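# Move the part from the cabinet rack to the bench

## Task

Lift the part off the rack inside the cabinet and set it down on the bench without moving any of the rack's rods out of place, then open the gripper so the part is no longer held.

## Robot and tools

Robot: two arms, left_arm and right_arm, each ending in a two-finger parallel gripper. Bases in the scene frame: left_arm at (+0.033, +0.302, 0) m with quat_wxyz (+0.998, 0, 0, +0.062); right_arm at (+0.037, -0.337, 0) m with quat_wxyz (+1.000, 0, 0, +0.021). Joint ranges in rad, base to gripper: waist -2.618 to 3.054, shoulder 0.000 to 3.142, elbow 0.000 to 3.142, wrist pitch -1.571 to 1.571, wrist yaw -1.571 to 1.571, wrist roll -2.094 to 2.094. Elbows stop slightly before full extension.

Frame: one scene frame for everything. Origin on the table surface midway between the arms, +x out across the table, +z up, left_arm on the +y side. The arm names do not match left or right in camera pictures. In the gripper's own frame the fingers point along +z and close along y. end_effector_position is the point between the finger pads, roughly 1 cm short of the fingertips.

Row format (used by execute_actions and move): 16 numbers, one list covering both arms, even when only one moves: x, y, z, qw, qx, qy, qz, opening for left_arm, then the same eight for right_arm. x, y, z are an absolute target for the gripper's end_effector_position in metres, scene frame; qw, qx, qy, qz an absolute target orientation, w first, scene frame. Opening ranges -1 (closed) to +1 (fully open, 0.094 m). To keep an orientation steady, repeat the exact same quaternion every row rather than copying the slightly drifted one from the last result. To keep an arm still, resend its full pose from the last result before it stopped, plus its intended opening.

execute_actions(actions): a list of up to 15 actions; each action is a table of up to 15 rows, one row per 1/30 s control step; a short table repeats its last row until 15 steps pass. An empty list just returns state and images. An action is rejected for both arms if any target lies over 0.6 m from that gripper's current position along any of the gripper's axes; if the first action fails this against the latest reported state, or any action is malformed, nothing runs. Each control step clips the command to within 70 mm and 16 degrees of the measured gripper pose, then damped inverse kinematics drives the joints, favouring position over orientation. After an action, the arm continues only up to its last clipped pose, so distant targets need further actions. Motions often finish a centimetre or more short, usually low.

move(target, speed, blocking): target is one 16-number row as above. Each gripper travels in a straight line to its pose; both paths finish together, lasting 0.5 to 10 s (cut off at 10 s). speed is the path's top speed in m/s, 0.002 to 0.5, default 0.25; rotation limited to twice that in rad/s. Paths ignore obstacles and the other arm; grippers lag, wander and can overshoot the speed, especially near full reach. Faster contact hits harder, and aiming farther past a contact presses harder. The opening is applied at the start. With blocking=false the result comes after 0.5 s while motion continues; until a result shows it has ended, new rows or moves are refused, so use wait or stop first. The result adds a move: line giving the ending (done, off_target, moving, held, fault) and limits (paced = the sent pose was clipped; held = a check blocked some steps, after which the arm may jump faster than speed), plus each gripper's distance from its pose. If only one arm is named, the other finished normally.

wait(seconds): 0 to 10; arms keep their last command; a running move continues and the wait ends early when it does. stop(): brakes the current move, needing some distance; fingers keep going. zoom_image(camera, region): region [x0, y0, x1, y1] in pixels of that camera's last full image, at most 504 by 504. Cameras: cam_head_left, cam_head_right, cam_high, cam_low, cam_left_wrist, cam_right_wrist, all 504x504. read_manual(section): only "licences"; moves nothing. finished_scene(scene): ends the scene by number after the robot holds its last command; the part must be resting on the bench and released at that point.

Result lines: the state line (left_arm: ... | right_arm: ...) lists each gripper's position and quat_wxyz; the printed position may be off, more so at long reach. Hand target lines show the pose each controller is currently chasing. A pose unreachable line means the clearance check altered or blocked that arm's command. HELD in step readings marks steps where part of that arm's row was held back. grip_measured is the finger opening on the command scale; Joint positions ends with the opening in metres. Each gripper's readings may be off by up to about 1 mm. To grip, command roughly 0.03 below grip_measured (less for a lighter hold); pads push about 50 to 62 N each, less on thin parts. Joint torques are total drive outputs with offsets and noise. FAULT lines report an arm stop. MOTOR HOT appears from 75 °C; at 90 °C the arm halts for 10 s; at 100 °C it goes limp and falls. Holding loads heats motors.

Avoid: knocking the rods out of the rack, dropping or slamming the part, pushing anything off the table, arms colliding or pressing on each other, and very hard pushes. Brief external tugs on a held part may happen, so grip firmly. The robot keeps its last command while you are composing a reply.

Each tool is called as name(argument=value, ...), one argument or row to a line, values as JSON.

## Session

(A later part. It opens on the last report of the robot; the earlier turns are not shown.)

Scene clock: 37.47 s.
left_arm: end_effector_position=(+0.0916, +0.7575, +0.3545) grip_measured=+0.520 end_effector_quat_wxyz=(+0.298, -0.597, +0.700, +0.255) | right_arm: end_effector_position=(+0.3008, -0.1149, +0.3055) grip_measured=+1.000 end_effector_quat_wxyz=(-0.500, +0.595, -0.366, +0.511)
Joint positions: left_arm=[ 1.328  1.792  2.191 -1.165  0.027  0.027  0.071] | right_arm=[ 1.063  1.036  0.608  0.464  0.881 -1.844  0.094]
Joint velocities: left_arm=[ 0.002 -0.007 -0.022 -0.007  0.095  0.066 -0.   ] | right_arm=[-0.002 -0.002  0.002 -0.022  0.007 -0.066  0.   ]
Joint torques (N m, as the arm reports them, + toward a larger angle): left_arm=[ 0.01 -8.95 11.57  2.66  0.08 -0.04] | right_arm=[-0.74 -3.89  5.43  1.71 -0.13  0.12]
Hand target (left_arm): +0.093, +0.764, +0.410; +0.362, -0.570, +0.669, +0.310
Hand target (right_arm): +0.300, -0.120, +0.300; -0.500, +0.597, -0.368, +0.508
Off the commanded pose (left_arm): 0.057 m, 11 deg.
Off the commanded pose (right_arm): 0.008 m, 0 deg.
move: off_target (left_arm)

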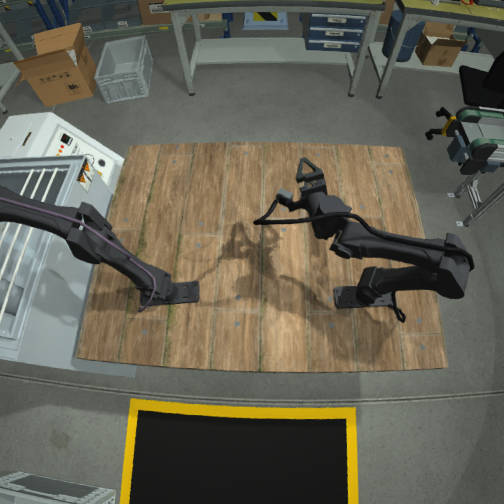

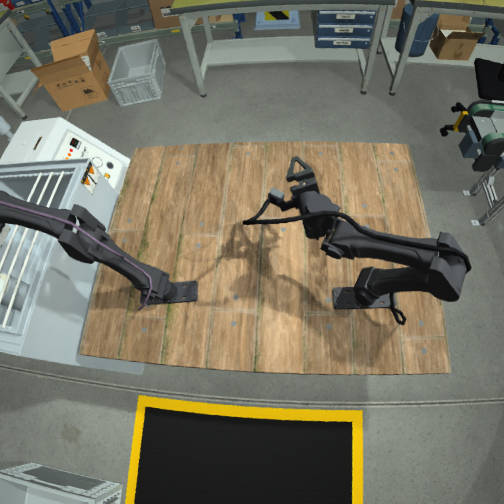

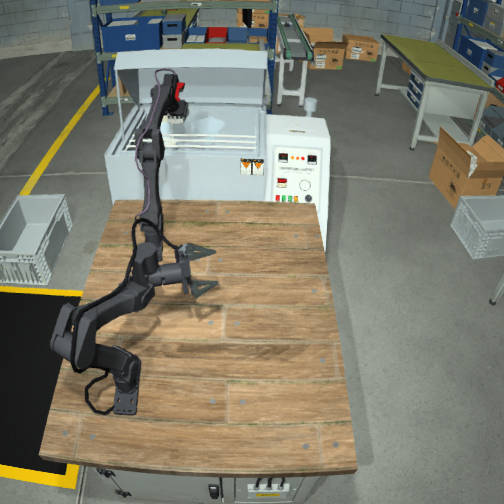

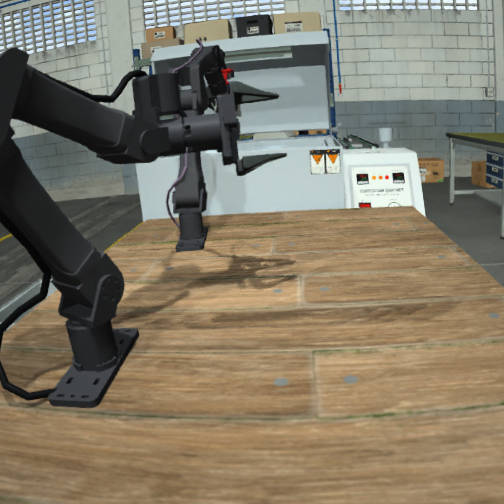

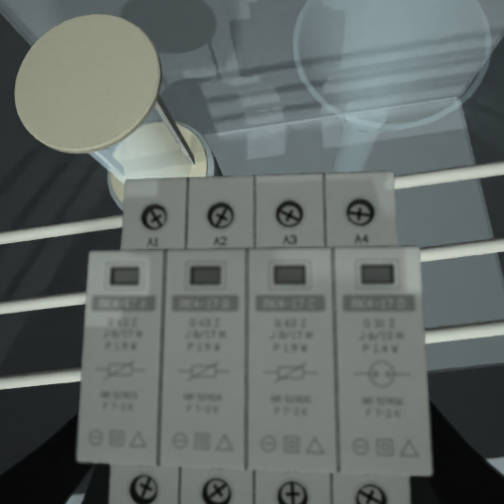

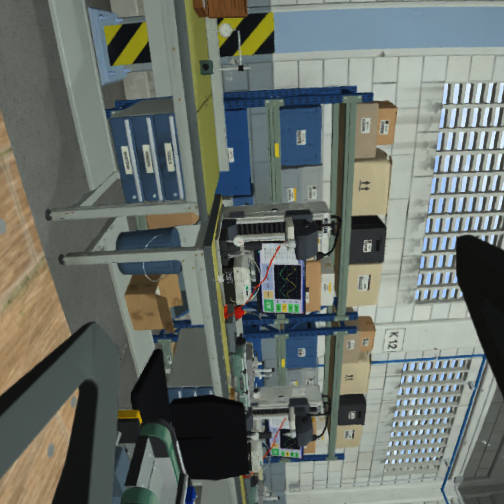

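move(
  target=[0.36,0.40,0.33,-0.441,0.132,-0.886,-0.066,0.48, 0.30,-0.12,0.30,-0.500,0.597,-0.368,0.508,1],
  speed=0.22,
)

move(
  target=[0.36,0.40,0.085,-0.441,0.132,-0.886,-0.066,0.48, 0.30,-0.12,0.30,-0.500,0.597,-0.368,0.508,1],
  speed=0.14,
)

move(
  target=[0.36,0.40,0.066,-0.441,0.132,-0.886,-0.066,0.48, 0.30,-0.12,0.30,-0.500,0.597,-0.368,0.508,1],
  speed=0.03,
)

Scene clock: 45.60 s.
left_arm: end_effector_position=(+0.3315, +0.3898, +0.2960) grip_measured=+0.519 end_effector_quat_wxyz=(+0.366, -0.133, +0.919, +0.055) | right_arm: end_effector_position=(+0.3008, -0.1149, +0.3055) grip_measured=+1.000 end_effector_quat_wxyz=(-0.500, +0.595, -0.366, +0.511)
Joint positions: left_arm=[ 0.155  1.165  1.4   -1.048 -0.009 -0.005  0.071] | right_arm=[ 1.063  1.036  0.608  0.464  0.881 -1.844  0.094]
Joint velocities: left_arm=[-0.012 -0.022 -0.002 -0.007 -0.022 -0.066  0.001] | right_arm=[ 0.002 -0.027  0.002  0.051 -0.037 -0.037  0.   ]
Joint torques (N m, as the arm reports them, + toward a larger angle): left_arm=[-0.48 -3.66  7.97  2.88 -0.05 -0.08] | right_arm=[-0.75 -3.9   5.43  1.71 -0.13  0.12]
Hand target (left_arm): +0.349, +0.395, +0.330; +0.436, -0.132, +0.888, +0.066
Hand target (right_arm): +0.300, -0.120, +0.300; -0.500, +0.597, -0.368, +0.508
Off the commanded pose (left_arm): 0.046 m, 10 deg.
Off the commanded pose (right_arm): 0.008 m, 0 deg.
move: off_target (left_arm)

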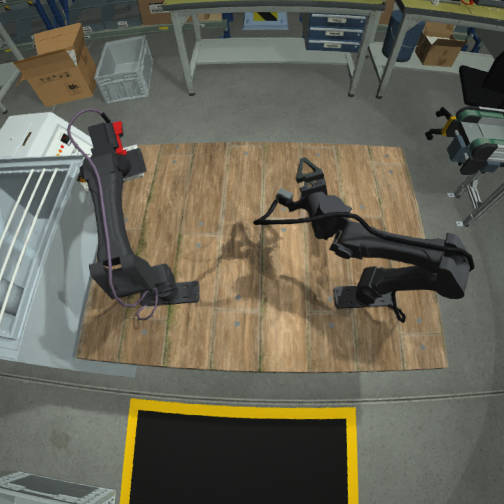

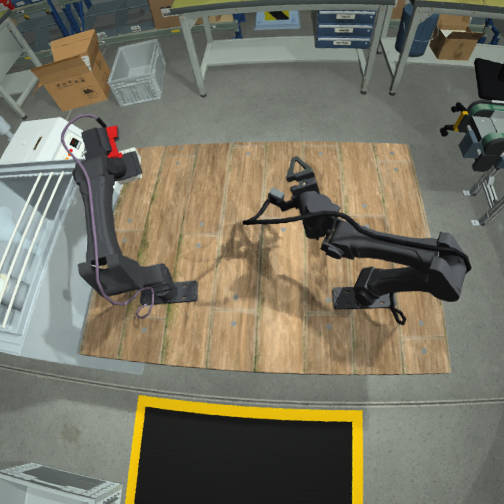

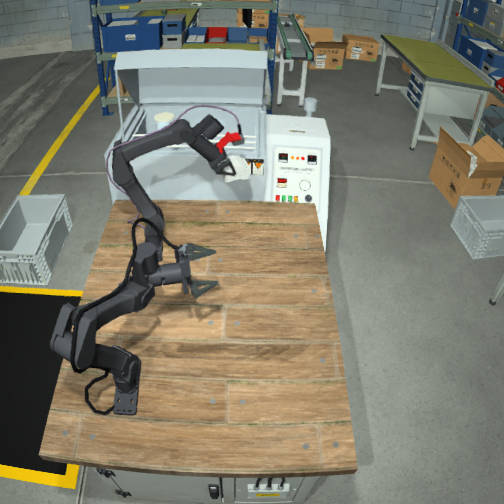

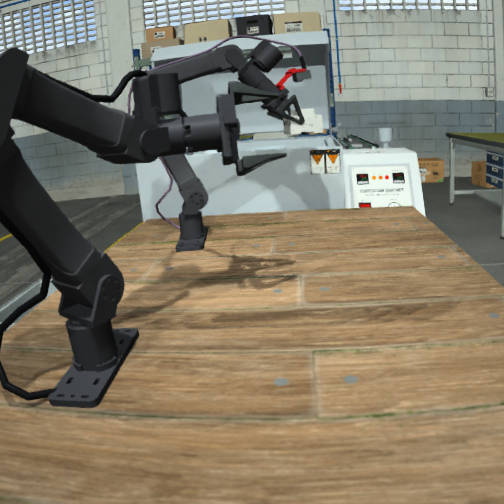

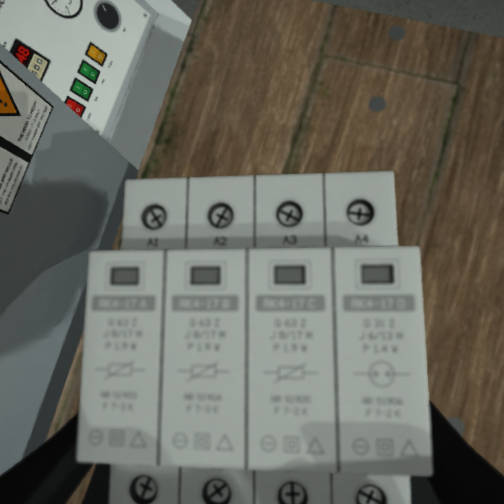

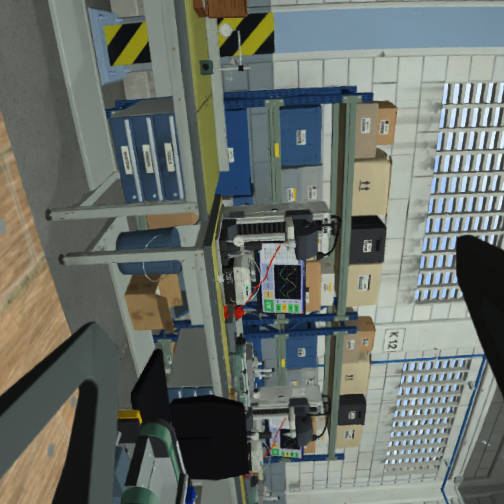

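Scene clock: 48.17 s.
left_arm: end_effector_position=(+0.3282, +0.3889, +0.0565) grip_measured=+0.519 end_effector_quat_wxyz=(+0.370, -0.133, +0.918, +0.055) | right_arm: end_effector_position=(+0.3008, -0.1149, +0.3055) grip_measured=+1.000 end_effector_quat_wxyz=(-0.500, +0.595, -0.366, +0.511)
Joint positions: left_arm=[ 0.155  1.169  0.405 -0.04  -0.01  -0.005  0.071] | right_arm=[ 1.063  1.036  0.608  0.464  0.881 -1.844  0.094]
Joint velocities: left_arm=[ 0.012  0.027  0.022 -0.007 -0.066 -0.022  0.   ] | right_arm=[ 0.022 -0.022 -0.007 -0.066  0.037  0.007  0.   ]
Joint torques (N m, as the arm reports them, + toward a larger angle): left_arm=[ 0.2  -3.24  8.2   2.87  0.   -0.01] | right_arm=[-0.75 -3.9   5.43  1.7  -0.13  0.12]
Hand target (left_arm): +0.353, +0.397, +0.088; +0.438, -0.132, +0.887, +0.066
Hand target (right_arm): +0.300, -0.120, +0.300; -0.500, +0.597, -0.368, +0.508
Off the commanded pose (left_arm): 0.044 m, 9 deg.
Off the commanded pose (right_arm): 0.008 m, 0 deg.
move: off_target (left_arm)

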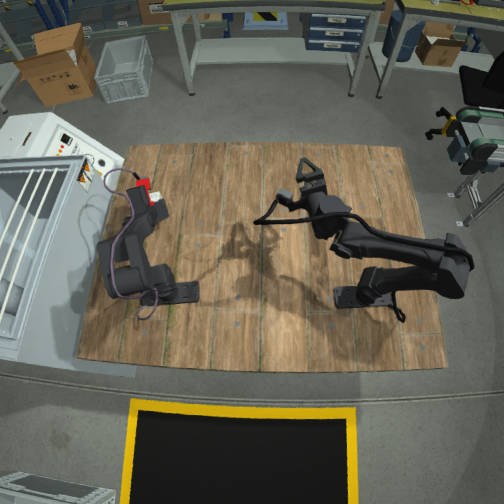

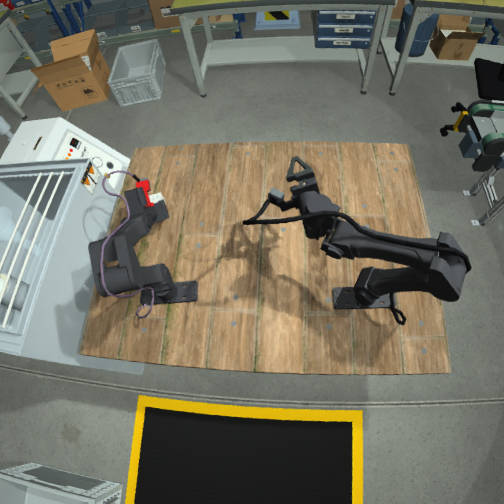

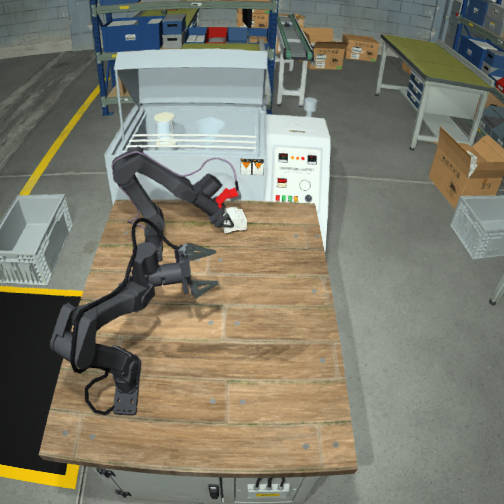

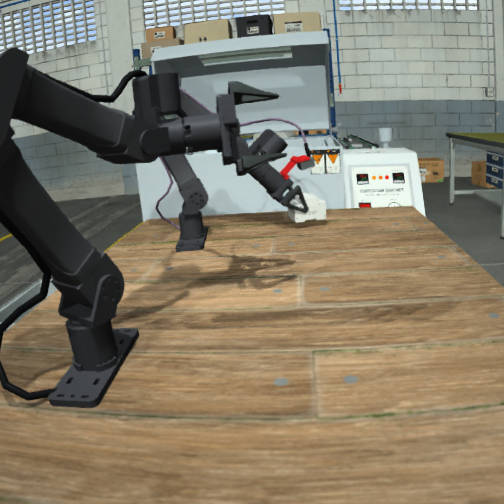

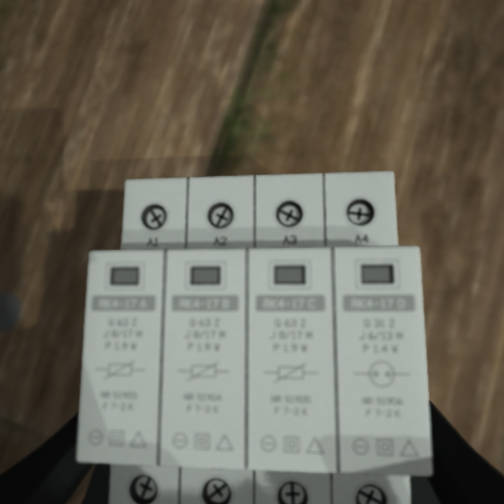

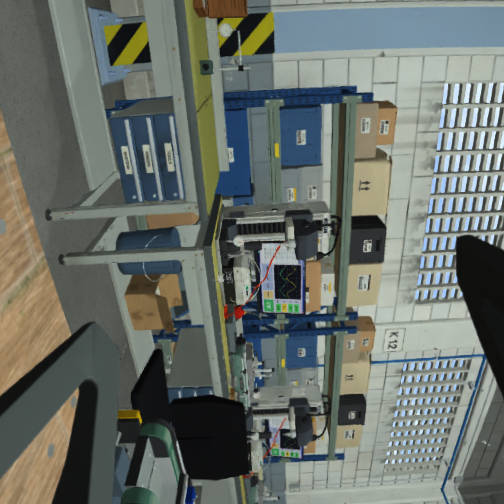

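Scene clock: 51.10 s.
left_arm: end_effector_position=(+0.3327, +0.3901, +0.0396) grip_measured=+0.519 end_effector_quat_wxyz=(+0.372, -0.134, +0.917, +0.055) | right_arm: end_effector_position=(+0.3008, -0.1149, +0.3055) grip_measured=+1.000 end_effector_quat_wxyz=(-0.500, +0.595, -0.366, +0.511)
Joint positions: left_arm=[ 0.155  1.253  0.369  0.083 -0.009 -0.007  0.071] | right_arm=[ 1.063  1.036  0.608  0.464  0.881 -1.844  0.094]
Joint velocities: left_arm=[-0.002  0.017 -0.027  0.037 -0.007 -0.066 -0.   ] | right_arm=[ 0.012 -0.002 -0.017 -0.022 -0.022  0.022  0.   ]
Joint torques (N m, as the arm reports them, + toward a larger angle): left_arm=[ 0.21 -3.53  7.15  2.88 -0.03 -0.03] | right_arm=[-0.75 -3.9   5.42  1.71 -0.13  0.12]
Hand target (left_arm): +0.356, +0.398, +0.069; +0.437, -0.132, +0.887, +0.066
Hand target (right_arm): +0.300, -0.120, +0.300; -0.500, +0.597, -0.368, +0.508
Off the commanded pose (left_arm): 0.039 m, 9 deg.
Off the commanded pose (right_arm): 0.008 m, 0 deg.
move: off_target (left_arm)

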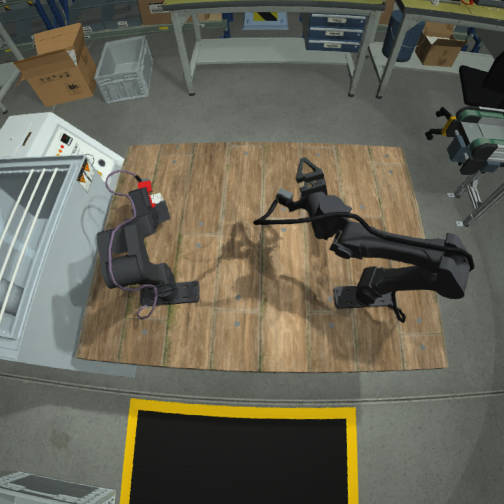

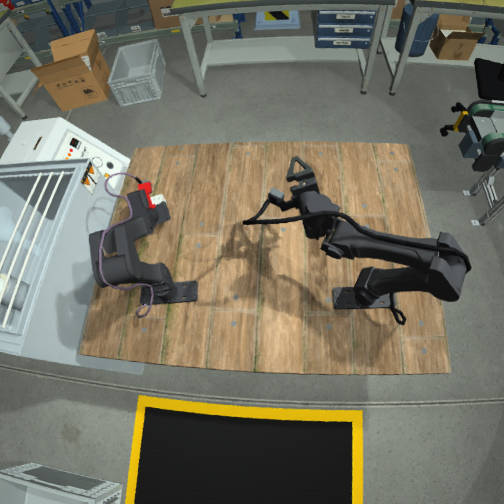

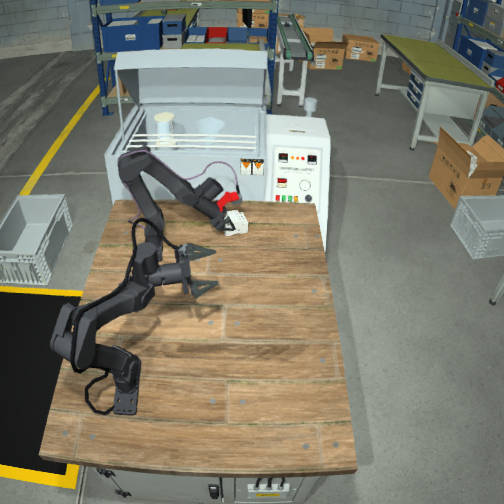

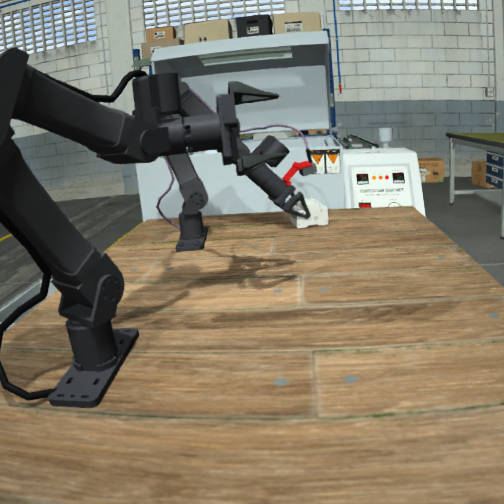

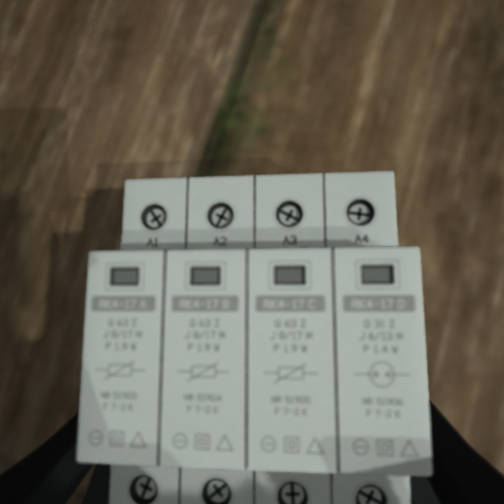

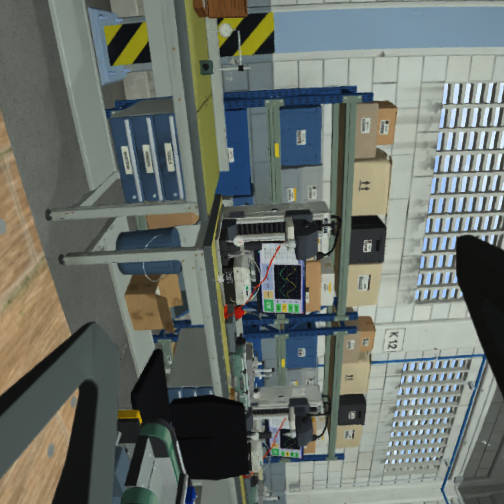

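move(
  target=[0.338,0.392,0.039,-0.385,0.134,-0.911,-0.057,0.48, 0.30,-0.12,0.30,-0.500,0.597,-0.368,0.508,1],
  speed=0.03,
)

move(
  target=[0.338,0.392,0.039,-0.385,0.134,-0.911,-0.057,1, 0.30,-0.12,0.30,-0.500,0.597,-0.368,0.508,1],
  speed=0.03,
)

move(
  target=[0.32,0.387,0.13,-0.385,0.134,-0.911,-0.057,1, 0.30,-0.12,0.30,-0.500,0.597,-0.368,0.508,1],
  speed=0.12,
)

Scene clock: 55.73 s.
left_arm: end_effector_position=(+0.3308, +0.3893, +0.0351) grip_measured=+0.519 end_effector_quat_wxyz=(+0.364, -0.135, +0.920, +0.053) | right_arm: end_effector_position=(+0.3008, -0.1149, +0.3055) grip_measured=+1.000 end_effector_quat_wxyz=(-0.500, +0.595, -0.366, +0.511)
Joint positions: left_arm=[ 0.155  1.264  0.368  0.079 -0.008 -0.01   0.071] | right_arm=[ 1.063  1.036  0.608  0.464  0.881 -1.844  0.094]
Joint velocities: left_arm=[ 0.007 -0.017  0.012 -0.051 -0.081  0.066 -0.   ] | right_arm=[ 0.007 -0.007 -0.002 -0.022 -0.022 -0.066  0.   ]
Joint torques (N m, as the arm reports them, + toward a larger angle): left_arm=[ 0.09 -2.34  5.57  2.26 -0.02  0.  ] | right_arm=[-0.75 -3.89  5.43  1.71 -0.13  0.12]
Hand target (left_arm): +0.337, +0.392, +0.039; +0.384, -0.134, +0.912, +0.057
Hand target (right_arm): +0.300, -0.120, +0.300; -0.500, +0.597, -0.368, +0.508
Off the commanded pose (left_arm): 0.009 m, 3 deg.
Off the commanded pose (right_arm): 0.008 m, 0 deg.
move: off_target (left_arm)

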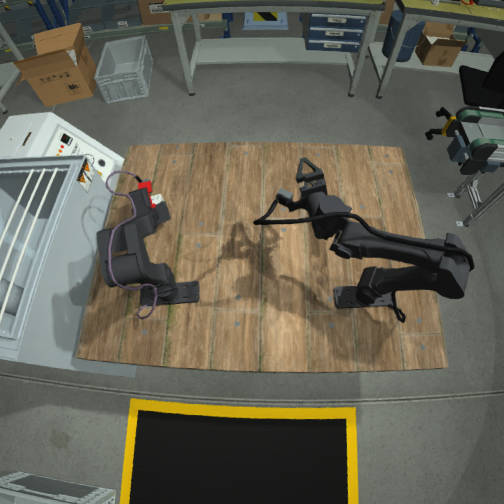

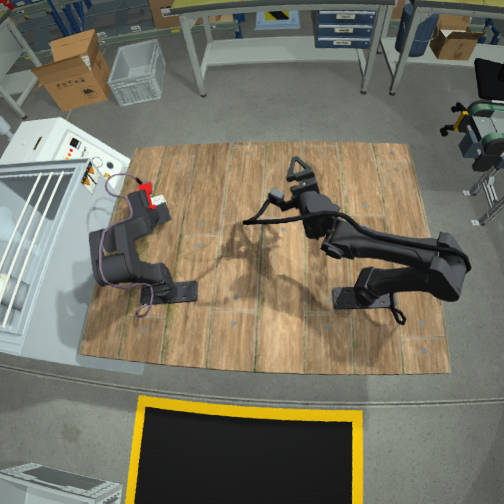

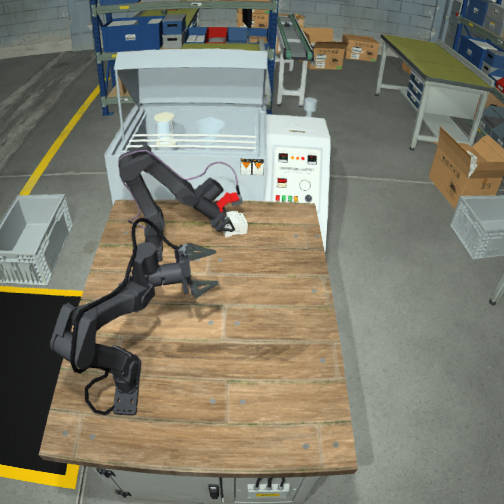

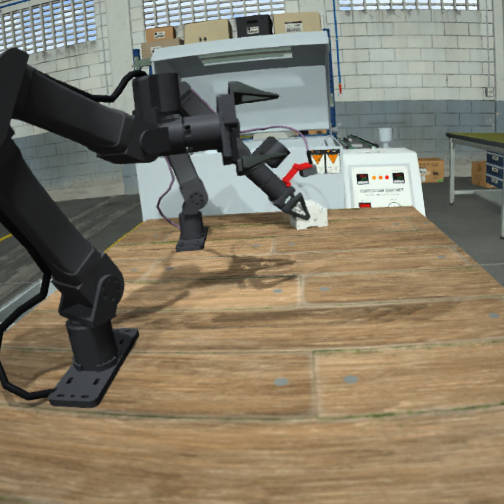

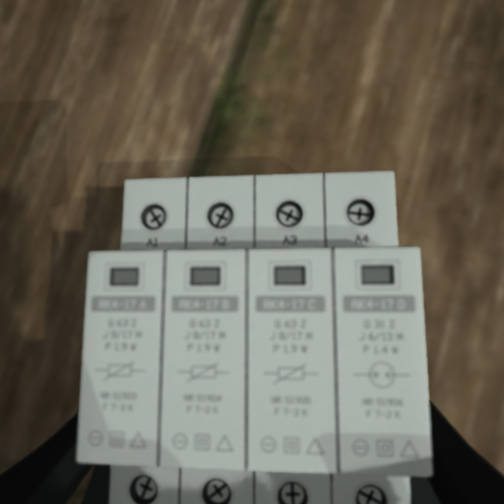

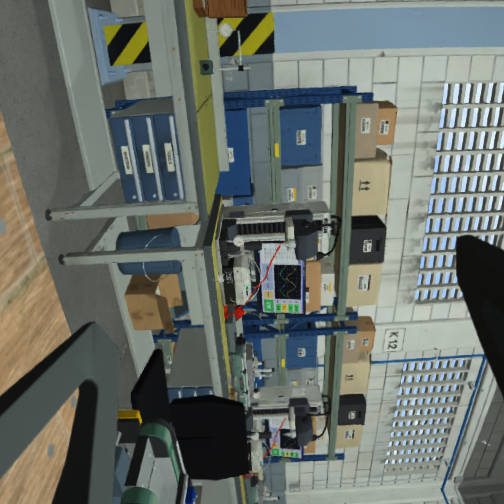

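Scene clock: 56.83 s.
left_arm: end_effector_position=(+0.3362, +0.3909, +0.0405) grip_measured=+1.000 end_effector_quat_wxyz=(+0.378, -0.135, +0.914, +0.055) | right_arm: end_effector_position=(+0.3008, -0.1149, +0.3055) grip_measured=+1.000 end_effector_quat_wxyz=(-0.500, +0.595, -0.366, +0.511)
Joint positions: left_arm=[ 0.155  1.264  0.368  0.111 -0.008 -0.01   0.094] | right_arm=[ 1.063  1.036  0.608  0.464  0.881 -1.844  0.094]
Joint velocities: left_arm=[-0.002  0.002  0.017  0.066 -0.022 -0.007  0.   ] | right_arm=[-0.012  0.002 -0.007 -0.007 -0.022 -0.007  0.   ]
Joint torques (N m, as the arm reports them, + toward a larger angle): left_arm=[ 0.01 -2.17  5.63  2.02  0.    0.01] | right_arm=[-0.76 -3.89  5.43  1.71 -0.13  0.12]
Hand target (left_arm): +0.338, +0.392, +0.039; +0.385, -0.134, +0.911, +0.057
Hand target (right_arm): +0.300, -0.120, +0.300; -0.500, +0.597, -0.368, +0.508
Off the commanded pose (left_arm): 0.003 m, 1 deg.
Off the commanded pose (right_arm): 0.008 m, 0 deg.
move: done

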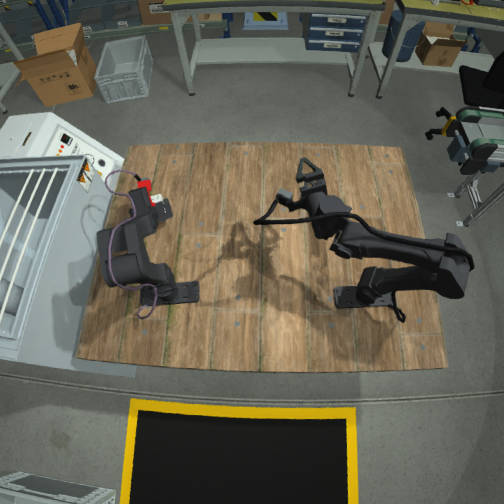

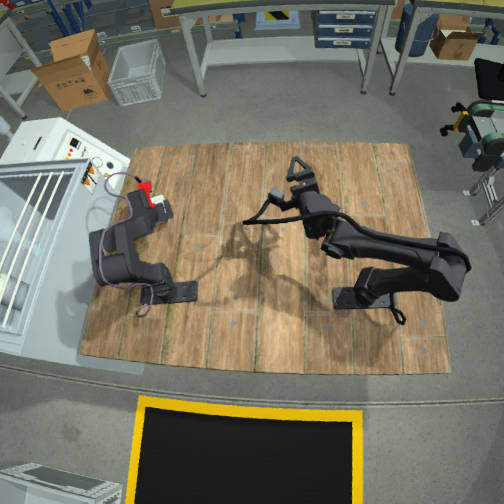

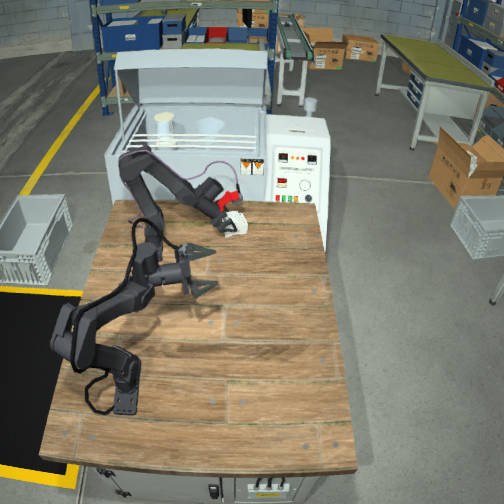

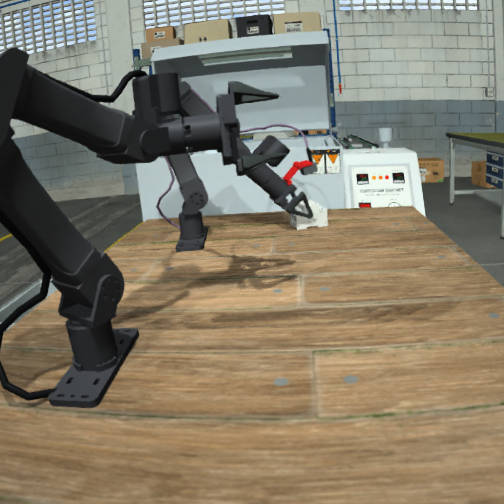

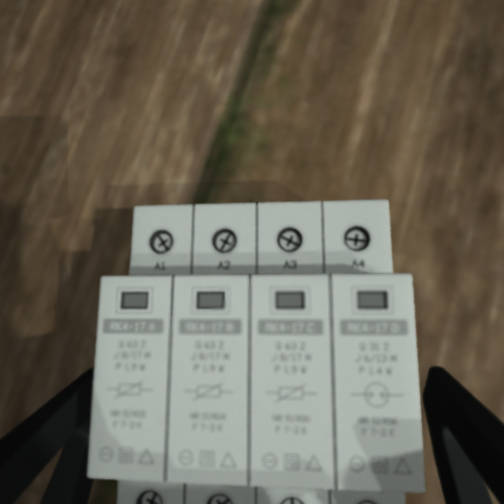

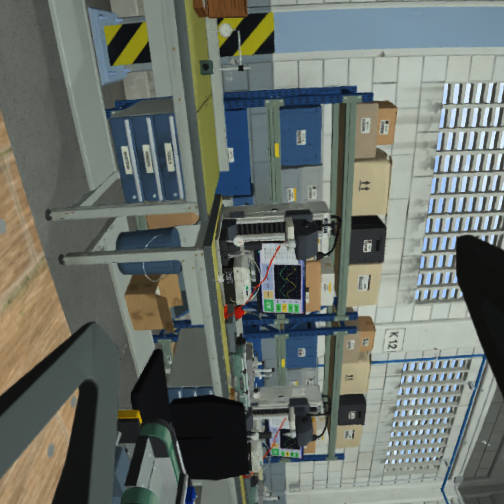

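Scene clock: 58.30 s.
left_arm: end_effector_position=(+0.3115, +0.3838, +0.1023) grip_measured=+1.000 end_effector_quat_wxyz=(+0.351, -0.136, +0.925, +0.051) | right_arm: end_effector_position=(+0.3008, -0.1149, +0.3055) grip_measured=+1.000 end_effector_quat_wxyz=(-0.500, +0.595, -0.366, +0.511)
Joint positions: left_arm=[ 0.155  1.006  0.553 -0.393 -0.008 -0.01   0.094] | right_arm=[ 1.063  1.036  0.608  0.464  0.881 -1.844  0.094]
Joint velocities: left_arm=[ 0.002  0.007  0.012 -0.051  0.037 -0.007  0.   ] | right_arm=[-0.007  0.012  0.002  0.051 -0.066 -0.007  0.   ]
Joint torques (N m, as the arm reports them, + toward a larger angle): left_arm=[ 0.19 -4.03 11.08  1.63  0.01  0.03] | right_arm=[-0.75 -3.89  5.43  1.71 -0.13  0.12]
Hand target (left_arm): +0.321, +0.387, +0.129; +0.385, -0.134, +0.911, +0.057
Hand target (right_arm): +0.300, -0.120, +0.300; -0.500, +0.597, -0.368, +0.508
Off the commanded pose (left_arm): 0.029 m, 4 deg.
Off the commanded pose (right_arm): 0.008 m, 0 deg.
move: off_target (left_arm)

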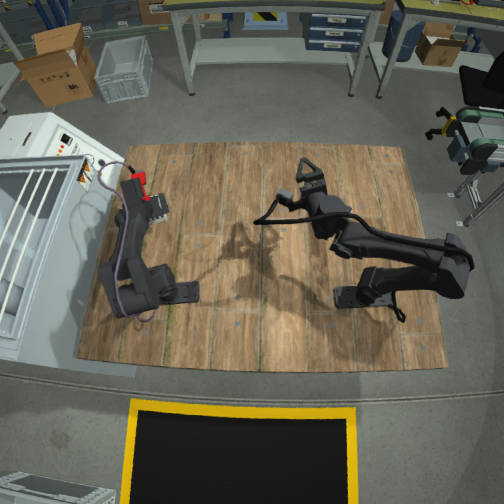

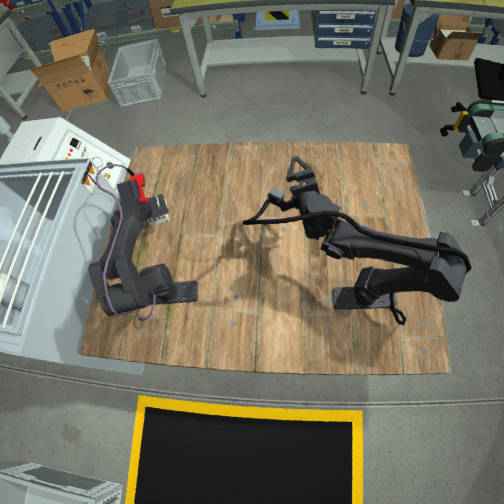

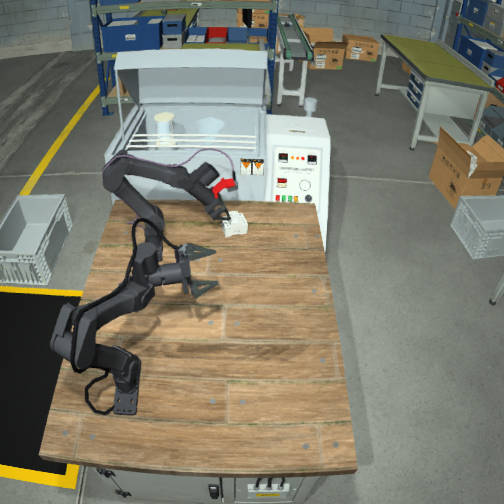

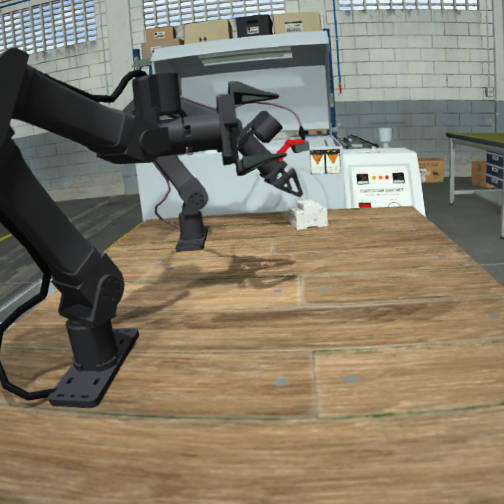

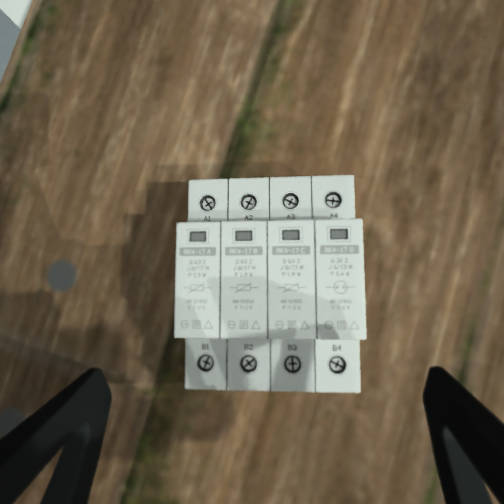

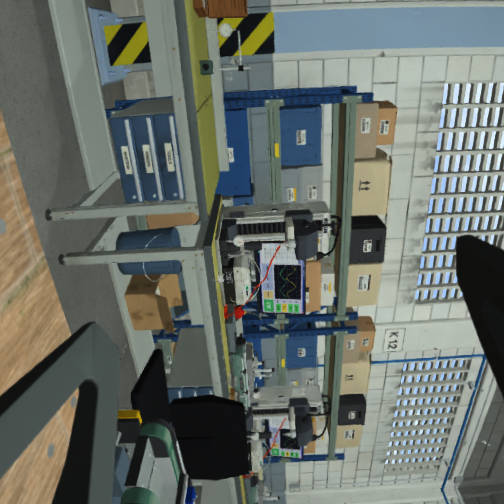

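finished_scene(
  scene=2,
)

The scene is finished: the task was done.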